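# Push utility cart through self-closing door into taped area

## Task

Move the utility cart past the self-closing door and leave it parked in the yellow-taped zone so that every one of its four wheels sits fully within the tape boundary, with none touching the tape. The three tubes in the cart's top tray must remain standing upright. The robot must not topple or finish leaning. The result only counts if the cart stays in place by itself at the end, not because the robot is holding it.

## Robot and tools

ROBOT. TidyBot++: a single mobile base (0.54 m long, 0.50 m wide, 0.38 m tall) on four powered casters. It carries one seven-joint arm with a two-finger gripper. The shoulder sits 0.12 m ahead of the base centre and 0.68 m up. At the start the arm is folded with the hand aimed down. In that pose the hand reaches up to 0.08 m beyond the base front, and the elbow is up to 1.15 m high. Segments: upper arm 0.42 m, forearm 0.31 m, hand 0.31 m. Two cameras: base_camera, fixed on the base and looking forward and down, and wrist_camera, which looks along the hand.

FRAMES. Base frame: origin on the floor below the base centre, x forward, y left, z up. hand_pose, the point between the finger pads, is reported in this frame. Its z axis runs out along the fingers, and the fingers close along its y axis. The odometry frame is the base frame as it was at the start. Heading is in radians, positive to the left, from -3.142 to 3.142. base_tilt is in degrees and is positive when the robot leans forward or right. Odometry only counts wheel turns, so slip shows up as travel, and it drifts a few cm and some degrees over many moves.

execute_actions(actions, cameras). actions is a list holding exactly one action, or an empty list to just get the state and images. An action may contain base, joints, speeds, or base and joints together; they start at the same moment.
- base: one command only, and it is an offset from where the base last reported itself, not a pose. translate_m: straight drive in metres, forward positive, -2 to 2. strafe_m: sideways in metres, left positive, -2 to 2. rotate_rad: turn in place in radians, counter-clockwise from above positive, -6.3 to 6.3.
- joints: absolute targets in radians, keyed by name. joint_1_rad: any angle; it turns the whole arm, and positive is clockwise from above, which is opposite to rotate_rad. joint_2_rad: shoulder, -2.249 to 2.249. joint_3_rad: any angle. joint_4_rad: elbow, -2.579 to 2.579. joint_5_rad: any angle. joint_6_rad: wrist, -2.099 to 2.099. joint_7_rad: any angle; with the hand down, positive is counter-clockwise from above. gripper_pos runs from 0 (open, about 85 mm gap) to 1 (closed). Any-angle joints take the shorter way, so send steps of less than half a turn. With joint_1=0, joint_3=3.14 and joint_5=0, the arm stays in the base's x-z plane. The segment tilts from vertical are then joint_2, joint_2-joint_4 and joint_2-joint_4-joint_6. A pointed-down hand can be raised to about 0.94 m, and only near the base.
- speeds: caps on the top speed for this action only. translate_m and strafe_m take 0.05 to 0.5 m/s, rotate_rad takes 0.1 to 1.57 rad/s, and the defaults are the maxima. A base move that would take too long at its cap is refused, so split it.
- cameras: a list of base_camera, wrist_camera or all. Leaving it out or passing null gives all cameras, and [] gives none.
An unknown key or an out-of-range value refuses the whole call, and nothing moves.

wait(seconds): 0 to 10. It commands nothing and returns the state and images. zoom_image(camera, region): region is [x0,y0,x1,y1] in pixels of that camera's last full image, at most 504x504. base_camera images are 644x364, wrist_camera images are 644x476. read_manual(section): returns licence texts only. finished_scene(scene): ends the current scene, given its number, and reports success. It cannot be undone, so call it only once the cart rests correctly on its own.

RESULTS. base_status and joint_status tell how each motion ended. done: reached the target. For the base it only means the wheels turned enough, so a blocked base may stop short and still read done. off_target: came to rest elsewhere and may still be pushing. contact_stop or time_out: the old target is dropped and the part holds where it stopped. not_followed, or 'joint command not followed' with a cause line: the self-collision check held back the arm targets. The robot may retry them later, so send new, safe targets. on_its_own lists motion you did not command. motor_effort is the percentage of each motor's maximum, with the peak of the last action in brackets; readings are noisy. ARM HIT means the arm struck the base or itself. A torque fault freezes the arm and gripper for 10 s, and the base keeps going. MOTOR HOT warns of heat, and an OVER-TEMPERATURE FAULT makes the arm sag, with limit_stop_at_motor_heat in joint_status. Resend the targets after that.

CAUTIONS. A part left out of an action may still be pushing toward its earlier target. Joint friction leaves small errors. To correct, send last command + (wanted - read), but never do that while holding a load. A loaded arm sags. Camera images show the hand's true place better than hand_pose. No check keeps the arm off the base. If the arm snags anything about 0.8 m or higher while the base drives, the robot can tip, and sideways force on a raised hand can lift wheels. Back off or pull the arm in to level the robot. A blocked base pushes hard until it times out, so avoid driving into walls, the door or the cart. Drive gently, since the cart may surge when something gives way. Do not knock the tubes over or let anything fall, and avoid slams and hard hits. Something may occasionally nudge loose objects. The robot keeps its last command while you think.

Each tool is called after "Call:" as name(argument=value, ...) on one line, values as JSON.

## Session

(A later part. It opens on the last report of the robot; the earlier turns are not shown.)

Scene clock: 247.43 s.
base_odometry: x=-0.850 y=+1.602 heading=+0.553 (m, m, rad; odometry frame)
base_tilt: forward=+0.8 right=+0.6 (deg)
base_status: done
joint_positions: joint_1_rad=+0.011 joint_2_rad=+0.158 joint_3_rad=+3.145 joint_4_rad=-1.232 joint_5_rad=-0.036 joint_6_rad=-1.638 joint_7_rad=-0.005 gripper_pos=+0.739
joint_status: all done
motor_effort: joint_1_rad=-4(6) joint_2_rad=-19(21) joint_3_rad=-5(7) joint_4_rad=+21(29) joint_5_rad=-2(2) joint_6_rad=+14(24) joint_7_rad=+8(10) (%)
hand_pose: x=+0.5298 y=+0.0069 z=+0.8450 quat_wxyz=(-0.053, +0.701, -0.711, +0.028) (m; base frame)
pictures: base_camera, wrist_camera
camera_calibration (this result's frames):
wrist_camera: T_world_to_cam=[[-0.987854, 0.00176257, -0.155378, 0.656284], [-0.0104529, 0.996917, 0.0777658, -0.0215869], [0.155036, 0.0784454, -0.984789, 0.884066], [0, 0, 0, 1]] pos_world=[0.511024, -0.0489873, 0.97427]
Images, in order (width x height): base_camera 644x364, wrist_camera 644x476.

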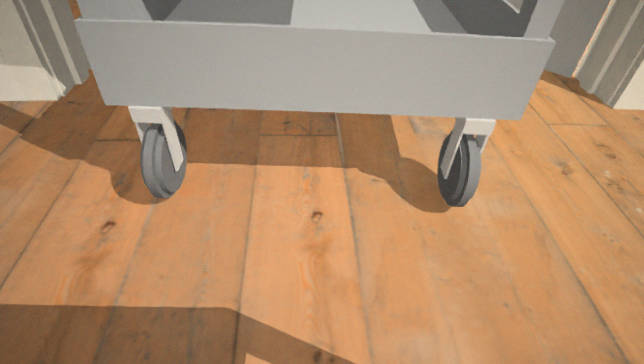

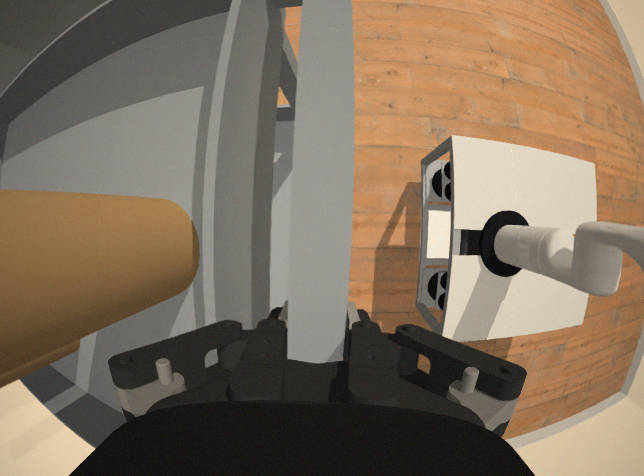

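Working.

Call:
execute_actions(actions=[{"base":{"translate_m":0.35},"speeds":{"translate_m":0.07}}])

Scene clock: 263.00 s.
base_odometry: x=-0.552 y=+1.786 heading=+0.553 (m, m, rad; odometry frame)
base_tilt: forward=+0.8 right=+0.6 (deg)
base_status: done
joint_positions: joint_1_rad=+0.011 joint_2_rad=+0.159 joint_3_rad=+3.145 joint_4_rad=-1.231 joint_5_rad=-0.036 joint_6_rad=-1.632 joint_7_rad=+0.026 gripper_pos=+0.739
joint_status: not commanded
motor_effort: joint_1_rad=+2(5) joint_2_rad=-20(21) joint_3_rad=+1(6) joint_4_rad=+20(30) joint_5_rad=-2(4) joint_6_rad=+14(26) joint_7_rad=-1(8) (%)
hand_pose: x=+0.5321 y=+0.0064 z=+0.8449 quat_wxyz=(-0.054, +0.711, -0.700, +0.031) (m; base frame)
pictures: base_camera, wrist_camera
camera_calibration (this result's frames):
wrist_camera: T_world_to_cam=[[-0.986358, -0.0279611, -0.162221, 0.663719], [-0.0403855, 0.996455, 0.0738041, -0.00183151], [0.159582, 0.0793487, -0.98399, 0.880642], [0, 0, 0, 1]] pos_world=[0.514056, -0.0494945, 0.974348]
Images, in order (width x height): base_camera 644x364, wrist_camera 644x476.

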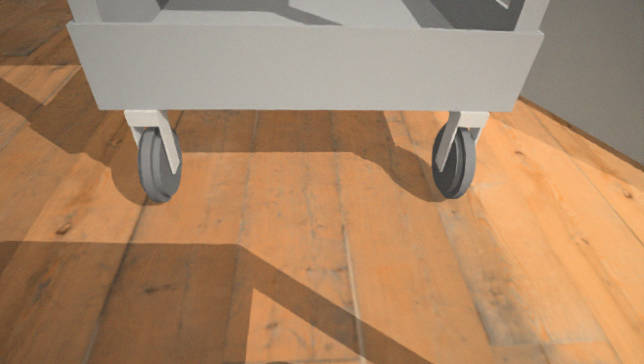

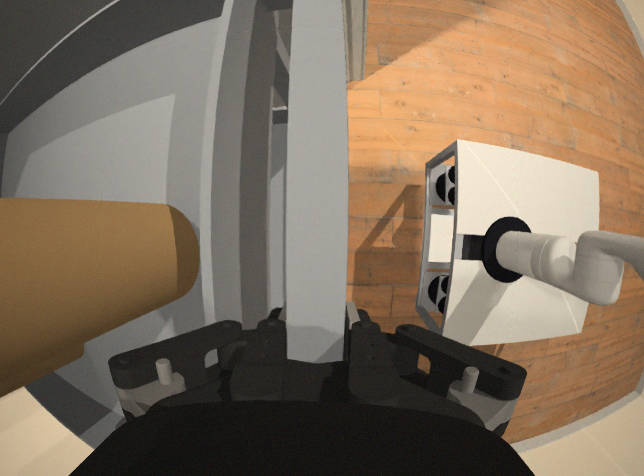

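Call:
execute_actions(actions=[{"base":{"translate_m":0.6},"joints":{"joint_7_rad":0.0},"speeds":{"translate_m":0.09}}])

Call:
execute_actions(actions=[{"base":{"translate_m":0.6},"speeds":{"translate_m":0.09}}])

Scene clock: 274.30 s.
base_odometry: x=-0.041 y=+2.100 heading=+0.552 (m, m, rad; odometry frame)
base_tilt: forward=+0.8 right=+0.6 (deg)
base_status: done
joint_positions: joint_1_rad=-0.021 joint_2_rad=+0.167 joint_3_rad=+3.125 joint_4_rad=-1.222 joint_5_rad=-0.036 joint_6_rad=-1.624 joint_7_rad=+0.026 gripper_pos=+0.739
joint_status: all done
motor_effort: joint_1_rad=+9(9) joint_2_rad=-22(23) joint_3_rad=+6(7) joint_4_rad=+19(27) joint_5_rad=+1(1) joint_6_rad=+13(23) joint_7_rad=-6(6) (%)
hand_pose: x=+0.5372 y=+0.0277 z=+0.8451 quat_wxyz=(-0.059, +0.729, -0.682, +0.031) (m; base frame)
pictures: base_camera, wrist_camera
camera_calibration (this result's frames):
wrist_camera: T_world_to_cam=[[-0.98218, -0.0786127, -0.17071, 0.67568], [-0.0927942, 0.992724, 0.0767383, 0.00294531], [0.163435, 0.0912117, -0.982329, 0.874454], [0, 0, 0, 1]] pos_world=[0.520997, -0.0295672, 0.97412]
Images, in order (width x height): base_camera 644x364, wrist_camera 644x476.

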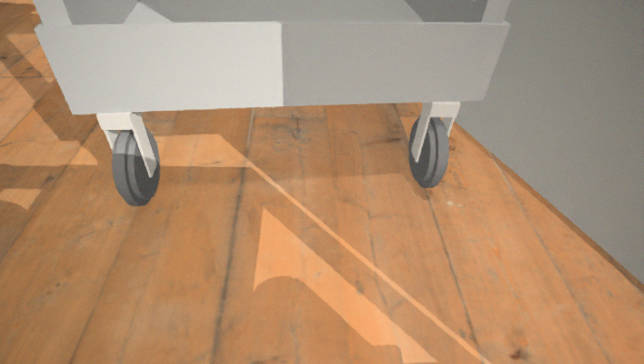

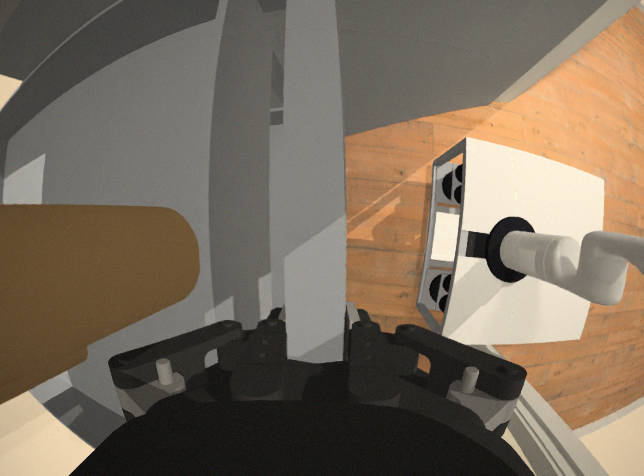

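Scene clock: 281.50 s.
base_odometry: x=+0.470 y=+2.415 heading=+0.553 (m, m, rad; odometry frame)
base_tilt: forward=+0.8 right=+0.6 (deg)
base_status: done
joint_positions: joint_1_rad=-0.037 joint_2_rad=+0.175 joint_3_rad=+3.111 joint_4_rad=-1.214 joint_5_rad=-0.041 joint_6_rad=-1.618 joint_7_rad=+0.026 gripper_pos=+0.739
joint_status: not commanded
motor_effort: joint_1_rad=+9(15) joint_2_rad=-23(24) joint_3_rad=+7(13) joint_4_rad=+18(25) joint_5_rad=+2(7) joint_6_rad=+11(21) joint_7_rad=-6(6) (%)
hand_pose: x=+0.5409 y=+0.0418 z=+0.8451 quat_wxyz=(-0.065, +0.739, -0.670, +0.030) (m; base frame)
pictures: base_camera, wrist_camera
camera_calibration (this result's frames):
wrist_camera: T_world_to_cam=[[-0.978199, -0.107172, -0.177879, 0.68554], [-0.123651, 0.988741, 0.0842728, -0.000198227], [0.166844, 0.10443, -0.980437, 0.868601], [0, 0, 0, 1]] pos_world=[0.525649, -0.017042, 0.973569]
Images, in order (width x height): base_camera 644x364, wrist_camera 644x476.

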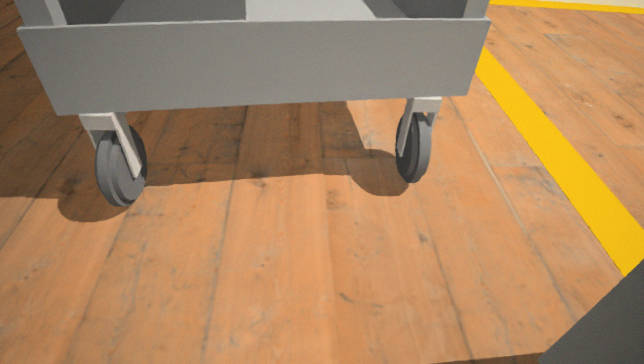

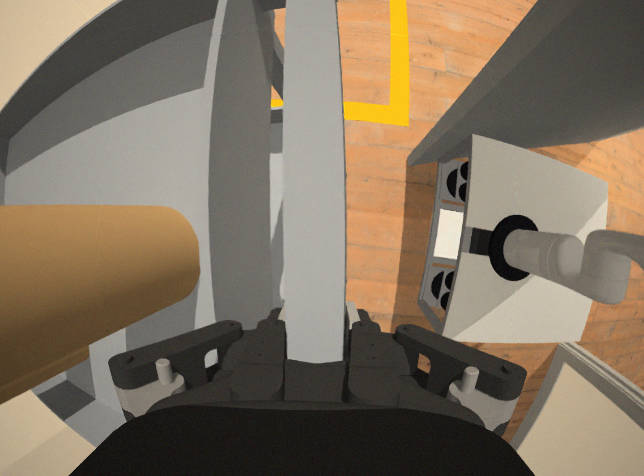

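Call:
execute_actions(actions=[{"base":{"strafe_m":-0.25},"joints":{"joint_1_rad":0.1,"joint_7_rad":0.05},"speeds":{"strafe_m":0.06}}])

Scene clock: 293.83 s.
base_odometry: x=+0.602 y=+2.203 heading=+0.553 (m, m, rad; odometry frame)
base_tilt: forward=+0.8 right=+0.6 (deg)
base_status: done
joint_positions: joint_1_rad=+0.053 joint_2_rad=+0.178 joint_3_rad=+3.097 joint_4_rad=-1.213 joint_5_rad=-0.050 joint_6_rad=-1.603 joint_7_rad=+0.080 gripper_pos=+0.739
joint_status: joint_1_rad off_target (ended at +0.053, target +0.100); the others done
motor_effort: joint_1_rad=+7(15) joint_2_rad=-24(25) joint_3_rad=+5(12) joint_4_rad=+18(21) joint_5_rad=+0(6) joint_6_rad=+13(15) joint_7_rad=-4(9) (%)
hand_pose: x=+0.5482 y=+0.0117 z=+0.8452 quat_wxyz=(-0.071, +0.731, -0.678, +0.035) (m; base frame)
pictures: base_camera, wrist_camera
camera_calibration (this result's frames):
wrist_camera: T_world_to_cam=[[-0.977298, -0.0857088, -0.193762, 0.702108], [-0.103924, 0.990872, 0.0858685, 0.0182234], [0.184633, 0.104056, -0.977284, 0.858198], [0, 0, 0, 1]] pos_world=[0.529611, -0.0471804, 0.973179]
Images, in order (width x height): base_camera 644x364, wrist_camera 644x476.

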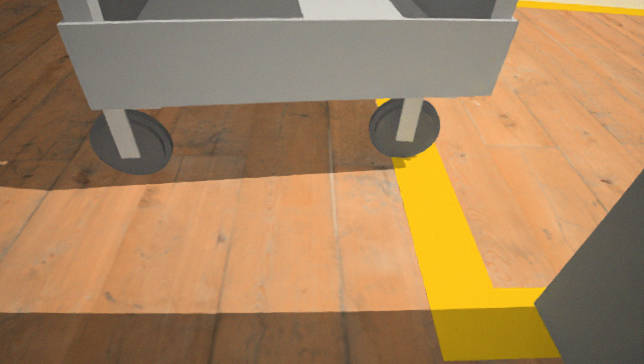

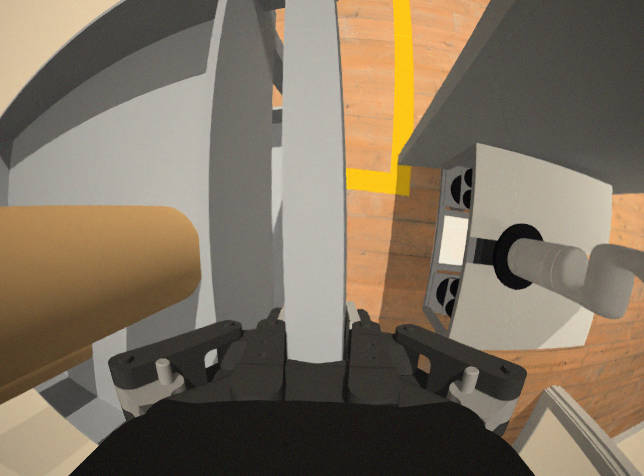

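Call:
execute_actions(actions=[{"base":{"translate_m":0.06},"joints":{"joint_1_rad":0.25},"speeds":{"translate_m":0.05}}], cameras=[])

Call:
execute_actions(actions=[{"base":{"translate_m":0.06},"joints":{"joint_1_rad":0.4},"speeds":{"translate_m":0.05}}], cameras=[])

Call:
execute_actions(actions=[{"base":{"translate_m":0.06},"joints":{"joint_1_rad":0.55},"speeds":{"translate_m":0.05}}], cameras=[])

Call:
execute_actions(actions=[{"base":{"translate_m":0.06},"joints":{"joint_1_rad":0.7},"speeds":{"translate_m":0.05}}], cameras=[])

Call:
execute_actions(actions=[{"base":{"translate_m":0.06},"joints":{"joint_1_rad":0.85},"speeds":{"translate_m":0.05}}])

Scene clock: 312.70 s.
base_odometry: x=+0.653 y=+2.234 heading=+0.553 (m, m, rad; odometry frame)
base_tilt: forward=+0.8 right=+0.6 (deg)
base_status: done
joint_positions: joint_1_rad=+0.225 joint_2_rad=+0.179 joint_3_rad=+3.115 joint_4_rad=-1.209 joint_5_rad=-0.050 joint_6_rad=-1.607 joint_7_rad=+0.095 gripper_pos=+0.739
joint_status: all done
motor_effort: joint_1_rad=+4(18) joint_2_rad=-25(27) joint_3_rad=+2(14) joint_4_rad=+17(24) joint_5_rad=-1(5) joint_6_rad=+12(19) joint_7_rad=-1(10) (%)
hand_pose: x=+0.5428 y=-0.0691 z=+0.8453 quat_wxyz=(-0.065, +0.669, -0.739, +0.042) (m; base frame)
pictures: none
No camera images: the call's "cameras" was empty. Leave "cameras" out to get every camera's image.

Scene clock: 314.37 s.
base_odometry: x=+0.705 y=+2.266 heading=+0.552 (m, m, rad; odometry frame)
base_tilt: forward=+0.8 right=+0.6 (deg)
base_status: done
joint_positions: joint_1_rad=+0.368 joint_2_rad=+0.179 joint_3_rad=+3.108 joint_4_rad=-1.210 joint_5_rad=-0.050 joint_6_rad=-1.612 joint_7_rad=+0.095 gripper_pos=+0.739
joint_status: all done
motor_effort: joint_1_rad=+4(13) joint_2_rad=-23(27) joint_3_rad=+2(10) joint_4_rad=+17(23) joint_5_rad=+0(3) joint_6_rad=+11(19) joint_7_rad=-1(9) (%)
hand_pose: x=+0.5274 y=-0.1258 z=+0.8452 quat_wxyz=(-0.061, +0.617, -0.783, +0.044) (m; base frame)
pictures: none
No camera images: the call's "cameras" was empty. Leave "cameras" out to get every camera's image.

Scene clock: 316.07 s.
base_odometry: x=+0.756 y=+2.297 heading=+0.552 (m, m, rad; odometry frame)
base_tilt: forward=+0.8 right=+0.6 (deg)
base_status: done
joint_positions: joint_1_rad=+0.511 joint_2_rad=+0.180 joint_3_rad=+3.102 joint_4_rad=-1.209 joint_5_rad=-0.050 joint_6_rad=-1.611 joint_7_rad=+0.095 gripper_pos=+0.739
joint_status: joint_1_rad off_target (ended at +0.511, target +0.550)
motor_effort: joint_1_rad=+5(13) joint_2_rad=-24(28) joint_3_rad=+3(11) joint_4_rad=+17(23) joint_5_rad=+1(4) joint_6_rad=+10(20) joint_7_rad=-1(9) (%)
hand_pose: x=+0.5074 y=-0.1806 z=+0.8452 quat_wxyz=(-0.059, +0.562, -0.823, +0.049) (m; base frame)
pictures: none
No camera images: the call's "cameras" was empty. Leave "cameras" out to get every camera's image.

Scene clock: 317.73 s.
base_odometry: x=+0.808 y=+2.329 heading=+0.552 (m, m, rad; odometry frame)
base_tilt: forward=+0.8 right=+0.6 (deg)
base_status: done
joint_positions: joint_1_rad=+0.657 joint_2_rad=+0.180 joint_3_rad=+3.099 joint_4_rad=-1.208 joint_5_rad=-0.050 joint_6_rad=-1.611 joint_7_rad=+0.095 gripper_pos=+0.739
joint_status: joint_1_rad off_target (ended at +0.657, target +0.700)
motor_effort: joint_1_rad=+6(15) joint_2_rad=-23(27) joint_3_rad=+4(12) joint_4_rad=+16(23) joint_5_rad=+1(4) joint_6_rad=+10(20) joint_7_rad=-2(10) (%)
hand_pose: x=+0.4777 y=-0.2343 z=+0.8451 quat_wxyz=(-0.056, +0.502, -0.861, +0.053) (m; base frame)
pictures: none
No camera images: the call's "cameras" was empty. Leave "cameras" out to get every camera's image.

Scene clock: 319.37 s.
base_odometry: x=+0.859 y=+2.360 heading=+0.552 (m, m, rad; odometry frame)
base_tilt: forward=+0.8 right=+0.6 (deg)
base_status: done
joint_positions: joint_1_rad=+0.807 joint_2_rad=+0.181 joint_3_rad=+3.098 joint_4_rad=-1.208 joint_5_rad=-0.050 joint_6_rad=-1.610 joint_7_rad=+0.095 gripper_pos=+0.739
joint_status: joint_1_rad off_target (ended at +0.807, target +0.850)
motor_effort: joint_1_rad=+7(16) joint_2_rad=-23(26) joint_3_rad=+4(12) joint_4_rad=+16(23) joint_5_rad=+1(4) joint_6_rad=+12(18) joint_7_rad=-2(11) (%)
hand_pose: x=+0.4390 y=-0.2853 z=+0.8451 quat_wxyz=(-0.052, +0.436, -0.896, +0.057) (m; base frame)
pictures: base_camera, wrist_camera
camera_calibration (this result's frames):
wrist_camera: T_world_to_cam=[[-0.779959, 0.596598, -0.189035, 0.674016], [0.592458, 0.801198, 0.0841154, -0.0571947], [0.201638, -0.0463888, -0.978361, 0.859735], [0, 0, 0, 1]] pos_world=[0.386235, -0.316411, 0.973355]
Images, in order (width x height): base_camera 644x364, wrist_camera 644x476.

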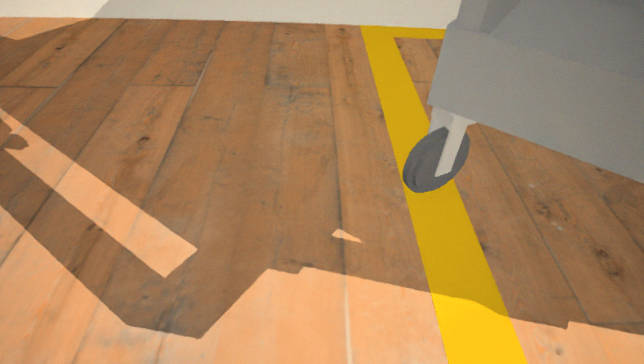

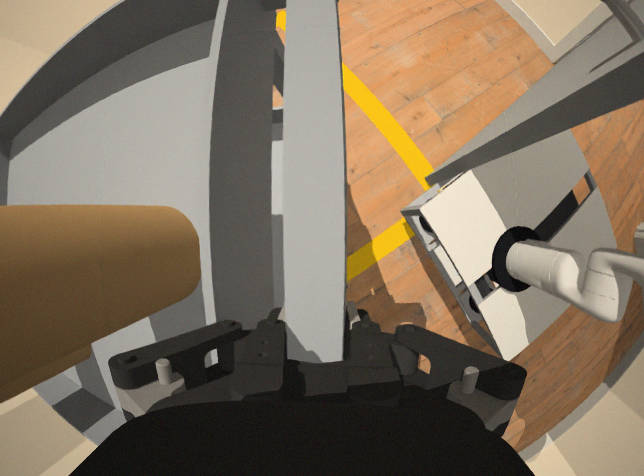

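Continue the swing.

Call:
execute_actions(actions=[{"joints":{"joint_1_rad":1.0}}], cameras=[])

Call:
execute_actions(actions=[{"joints":{"joint_1_rad":1.15}}], cameras=[])

Call:
execute_actions(actions=[{"joints":{"gripper_pos":0.5,"joint_1_rad":1.11,"joint_3_rad":3.1,"joint_6_rad":-1.6,"joint_7_rad":0.095}}], cameras=[])

Call:
execute_actions(actions=[{"joints":{"joint_2_rad":0.15,"joint_4_rad":-0.9,"joint_6_rad":-1.9}}])

Scene clock: 328.20 s.
base_odometry: x=+0.859 y=+2.360 heading=+0.552 (m, m, rad; odometry frame)
base_tilt: forward=+0.8 right=+0.6 (deg)
base_status: not commanded
joint_positions: joint_1_rad=+0.960 joint_2_rad=+0.181 joint_3_rad=+3.100 joint_4_rad=-1.208 joint_5_rad=-0.050 joint_6_rad=-1.601 joint_7_rad=+0.104 gripper_pos=+0.739
joint_status: joint_1_rad off_target (ended at +0.960, target +1.000)
motor_effort: joint_1_rad=+6(19) joint_2_rad=-23(26) joint_3_rad=+4(15) joint_4_rad=+15(18) joint_5_rad=+1(5) joint_6_rad=+9(12) joint_7_rad=-1(13) (%)
hand_pose: x=+0.3929 y=-0.3335 z=+0.8453 quat_wxyz=(-0.048, +0.370, -0.926, +0.065) (m; base frame)
pictures: none
No camera images: the call's "cameras" was empty. Leave "cameras" out to get every camera's image.

Scene clock: 330.10 s.
base_odometry: x=+0.859 y=+2.360 heading=+0.552 (m, m, rad; odometry frame)
base_tilt: forward=+0.8 right=+0.7 (deg)
base_status: not commanded
joint_positions: joint_1_rad=+1.124 joint_2_rad=+0.182 joint_3_rad=+3.112 joint_4_rad=-1.207 joint_5_rad=-0.050 joint_6_rad=-1.601 joint_7_rad=+0.094 gripper_pos=+0.739
joint_status: all done
motor_effort: joint_1_rad=+4(16) joint_2_rad=-23(26) joint_3_rad=+1(14) joint_4_rad=+14(20) joint_5_rad=+0(5) joint_6_rad=+9(14) joint_7_rad=+0(12) (%)
hand_pose: x=+0.3310 y=-0.3766 z=+0.8452 quat_wxyz=(-0.041, +0.282, -0.956, +0.069) (m; base frame)
pictures: none
No camera images: the call's "cameras" was empty. Leave "cameras" out to get every camera's image.

Scene clock: 330.93 s.
base_odometry: x=+0.859 y=+2.360 heading=+0.552 (m, m, rad; odometry frame)
base_tilt: forward=+0.8 right=+0.6 (deg)
base_status: not commanded
joint_positions: joint_1_rad=+1.121 joint_2_rad=+0.185 joint_3_rad=+3.111 joint_4_rad=-1.207 joint_5_rad=-0.048 joint_6_rad=-1.605 joint_7_rad=+0.094 gripper_pos=+0.500
joint_status: all done
motor_effort: joint_1_rad=+1(3) joint_2_rad=-23(26) joint_3_rad=+0(3) joint_4_rad=+16(19) joint_5_rad=-1(4) joint_6_rad=+0(9) joint_7_rad=+1(0) (%)
hand_pose: x=+0.3320 y=-0.3754 z=+0.8440 quat_wxyz=(-0.040, +0.284, -0.956, +0.066) (m; base frame)
pictures: none
No camera images: the call's "cameras" was empty. Leave "cameras" out to get every camera's image.

Scene clock: 332.30 s.
base_odometry: x=+0.859 y=+2.360 heading=+0.552 (m, m, rad; odometry frame)
base_tilt: forward=+0.8 right=+0.6 (deg)
base_status: not commanded
joint_positions: joint_1_rad=+1.121 joint_2_rad=+0.162 joint_3_rad=+3.111 joint_4_rad=-0.921 joint_5_rad=-0.048 joint_6_rad=-1.881 joint_7_rad=+0.094 gripper_pos=+0.500
joint_status: all done
motor_effort: joint_1_rad=+1(2) joint_2_rad=-20(25) joint_3_rad=+0(1) joint_4_rad=+15(17) joint_5_rad=-1(1) joint_6_rad=+1(1) joint_7_rad=+1(0) (%)
hand_pose: x=+0.3166 y=-0.3481 z=+0.9387 quat_wxyz=(-0.041, +0.291, -0.952, +0.083) (m; base frame)
pictures: base_camera, wrist_camera
camera_calibration (this result's frames):
wrist_camera: T_world_to_cam=[[-0.554399, 0.801862, -0.222842, 0.665436], [0.81106, 0.580593, 0.0713687, -0.0762562], [0.186608, -0.141172, -0.972239, 0.939071], [0, 0, 0, 1]] pos_world=[0.255527, -0.356744, 1.06673]
Images, in order (width x height): base_camera 644x364, wrist_camera 644x476.

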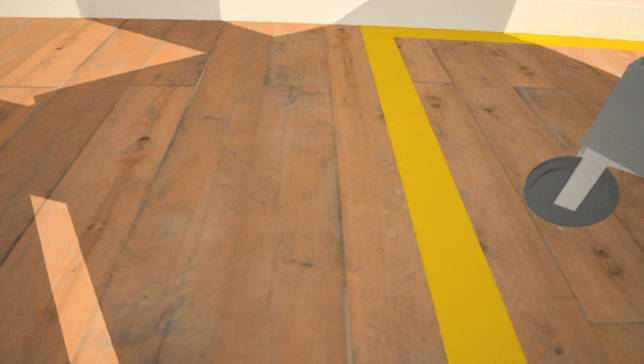

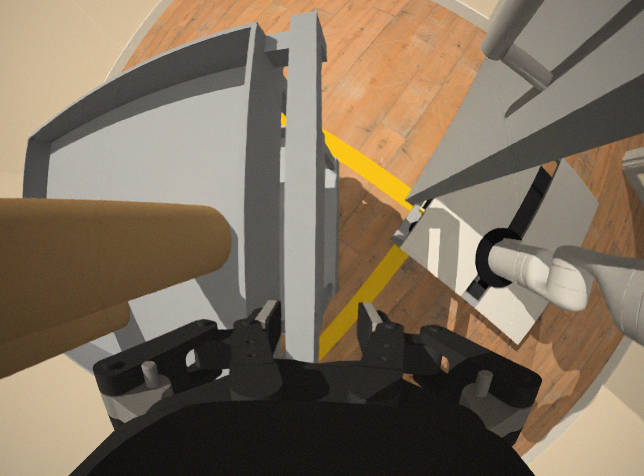

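Call:
execute_actions(actions=[{"joints":{"joint_2_rad":-0.7,"joint_4_rad":-1.7,"joint_6_rad":-1.5,"joint_7_rad":1.57,"joint_1_rad":0.9}}], cameras=["wrist_camera"])

Scene clock: 341.07 s.
base_odometry: x=+0.859 y=+2.360 heading=+0.552 (m, m, rad; odometry frame)
base_tilt: forward=+0.8 right=+0.6 (deg)
base_status: not commanded
joint_positions: joint_1_rad=+0.920 joint_2_rad=-0.688 joint_3_rad=+3.111 joint_4_rad=-1.676 joint_5_rad=-0.048 joint_6_rad=-1.523 joint_7_rad=+1.539 gripper_pos=+0.500
joint_status: all done
motor_effort: joint_1_rad=+1(1) joint_2_rad=+7(21) joint_3_rad=+1(1) joint_4_rad=+16(16) joint_5_rad=-1(2) joint_6_rad=+5(4) joint_7_rad=+1(0) (%)
hand_pose: x=+0.2470 y=-0.1262 z=+0.9281 quat_wxyz=(+0.117, +0.854, -0.417, +0.287) (m; base frame)
pictures: wrist_camera
camera_calibration (this result's frames):
wrist_camera: T_world_to_cam=[[-0.755027, -0.652594, -0.0636767, 0.164806], [-0.518044, 0.653237, -0.552189, 0.768309], [0.401951, -0.38393, -0.831284, 0.758419], [0, 0, 0, 1]] pos_world=[0.217603, -0.103157, 1.06521]
Images, in order (width x height): wrist_camera 644x476.

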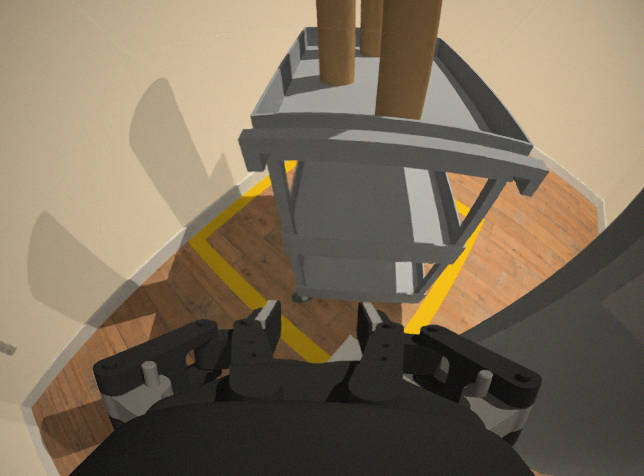

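Call:
execute_actions(actions=[{"base":{"strafe_m":0.25},"speeds":{"strafe_m":0.2}}], cameras=[])

Call:
execute_actions(actions=[{"base":{"rotate_rad":-0.8},"joints":{"joint_1_rad":0},"speeds":{"rotate_rad":0.6}}])

Scene clock: 351.03 s.
base_odometry: x=+0.728 y=+2.574 heading=+0.552 (m, m, rad; odometry frame)
base_tilt: forward=+0.8 right=+0.6 (deg)
base_status: done
joint_positions: joint_1_rad=+0.920 joint_2_rad=-0.691 joint_3_rad=+3.111 joint_4_rad=-1.676 joint_5_rad=-0.048 joint_6_rad=-1.521 joint_7_rad=+1.539 gripper_pos=+0.500
joint_status: not commanded
motor_effort: joint_1_rad=+1(0) joint_2_rad=+7(9) joint_3_rad=+0(2) joint_4_rad=+16(17) joint_5_rad=-1(2) joint_6_rad=+5(4) joint_7_rad=+1(1) (%)
hand_pose: x=+0.2469 y=-0.1258 z=+0.9290 quat_wxyz=(+0.118, +0.854, -0.417, +0.289) (m; base frame)
pictures: none
No camera images: the call's "cameras" was empty. Leave "cameras" out to get every camera's image.

Scene clock: 353.73 s.
base_odometry: x=+0.728 y=+2.574 heading=-0.248 (m, m, rad; odometry frame)
base_tilt: forward=+0.8 right=+0.6 (deg)
base_status: done
joint_positions: joint_1_rad=+0.018 joint_2_rad=-0.693 joint_3_rad=+3.110 joint_4_rad=-1.678 joint_5_rad=-0.047 joint_6_rad=-1.518 joint_7_rad=+1.539 gripper_pos=+0.500
joint_status: all done
motor_effort: joint_1_rad=+1(1) joint_2_rad=+7(13) joint_3_rad=+0(4) joint_4_rad=+16(19) joint_5_rad=-2(3) joint_6_rad=+4(4) joint_7_rad=+1(1) (%)
hand_pose: x=+0.2970 y=+0.0221 z=+0.9292 quat_wxyz=(-0.019, +0.949, -0.003, +0.314) (m; base frame)
pictures: base_camera, wrist_camera
camera_calibration (this result's frames):
wrist_camera: T_world_to_cam=[[0.0449092, -0.997088, -0.061639, 0.0676003], [-0.828854, -0.00274672, -0.559459, 0.811491], [0.55766, 0.0762145, -0.826563, 0.735368], [0, 0, 0, 1]] pos_world=[0.259486, 0.0135866, 1.06599]
Images, in order (width x height): base_camera 644x364, wrist_camera 644x476.

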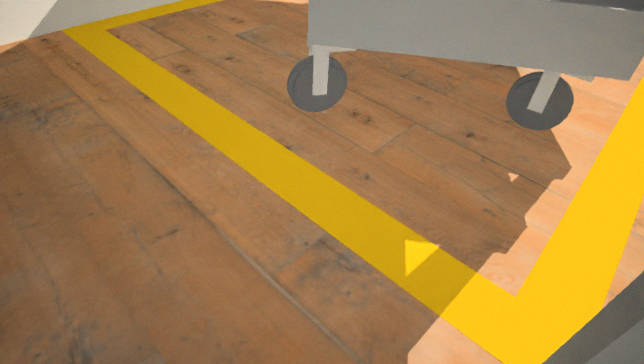

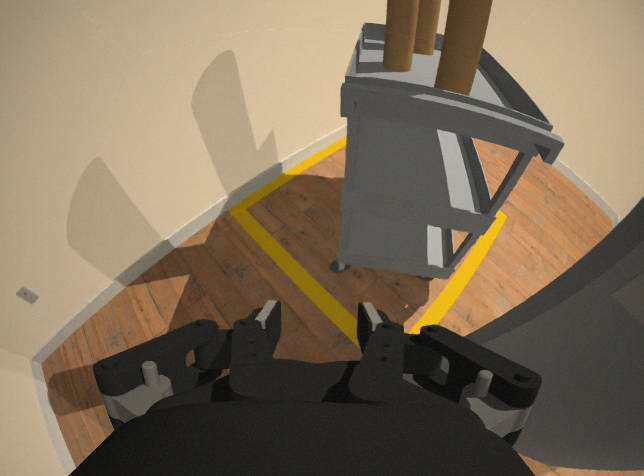

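Call:
finished_scene(scene=1)

The scene is finished: the task was done.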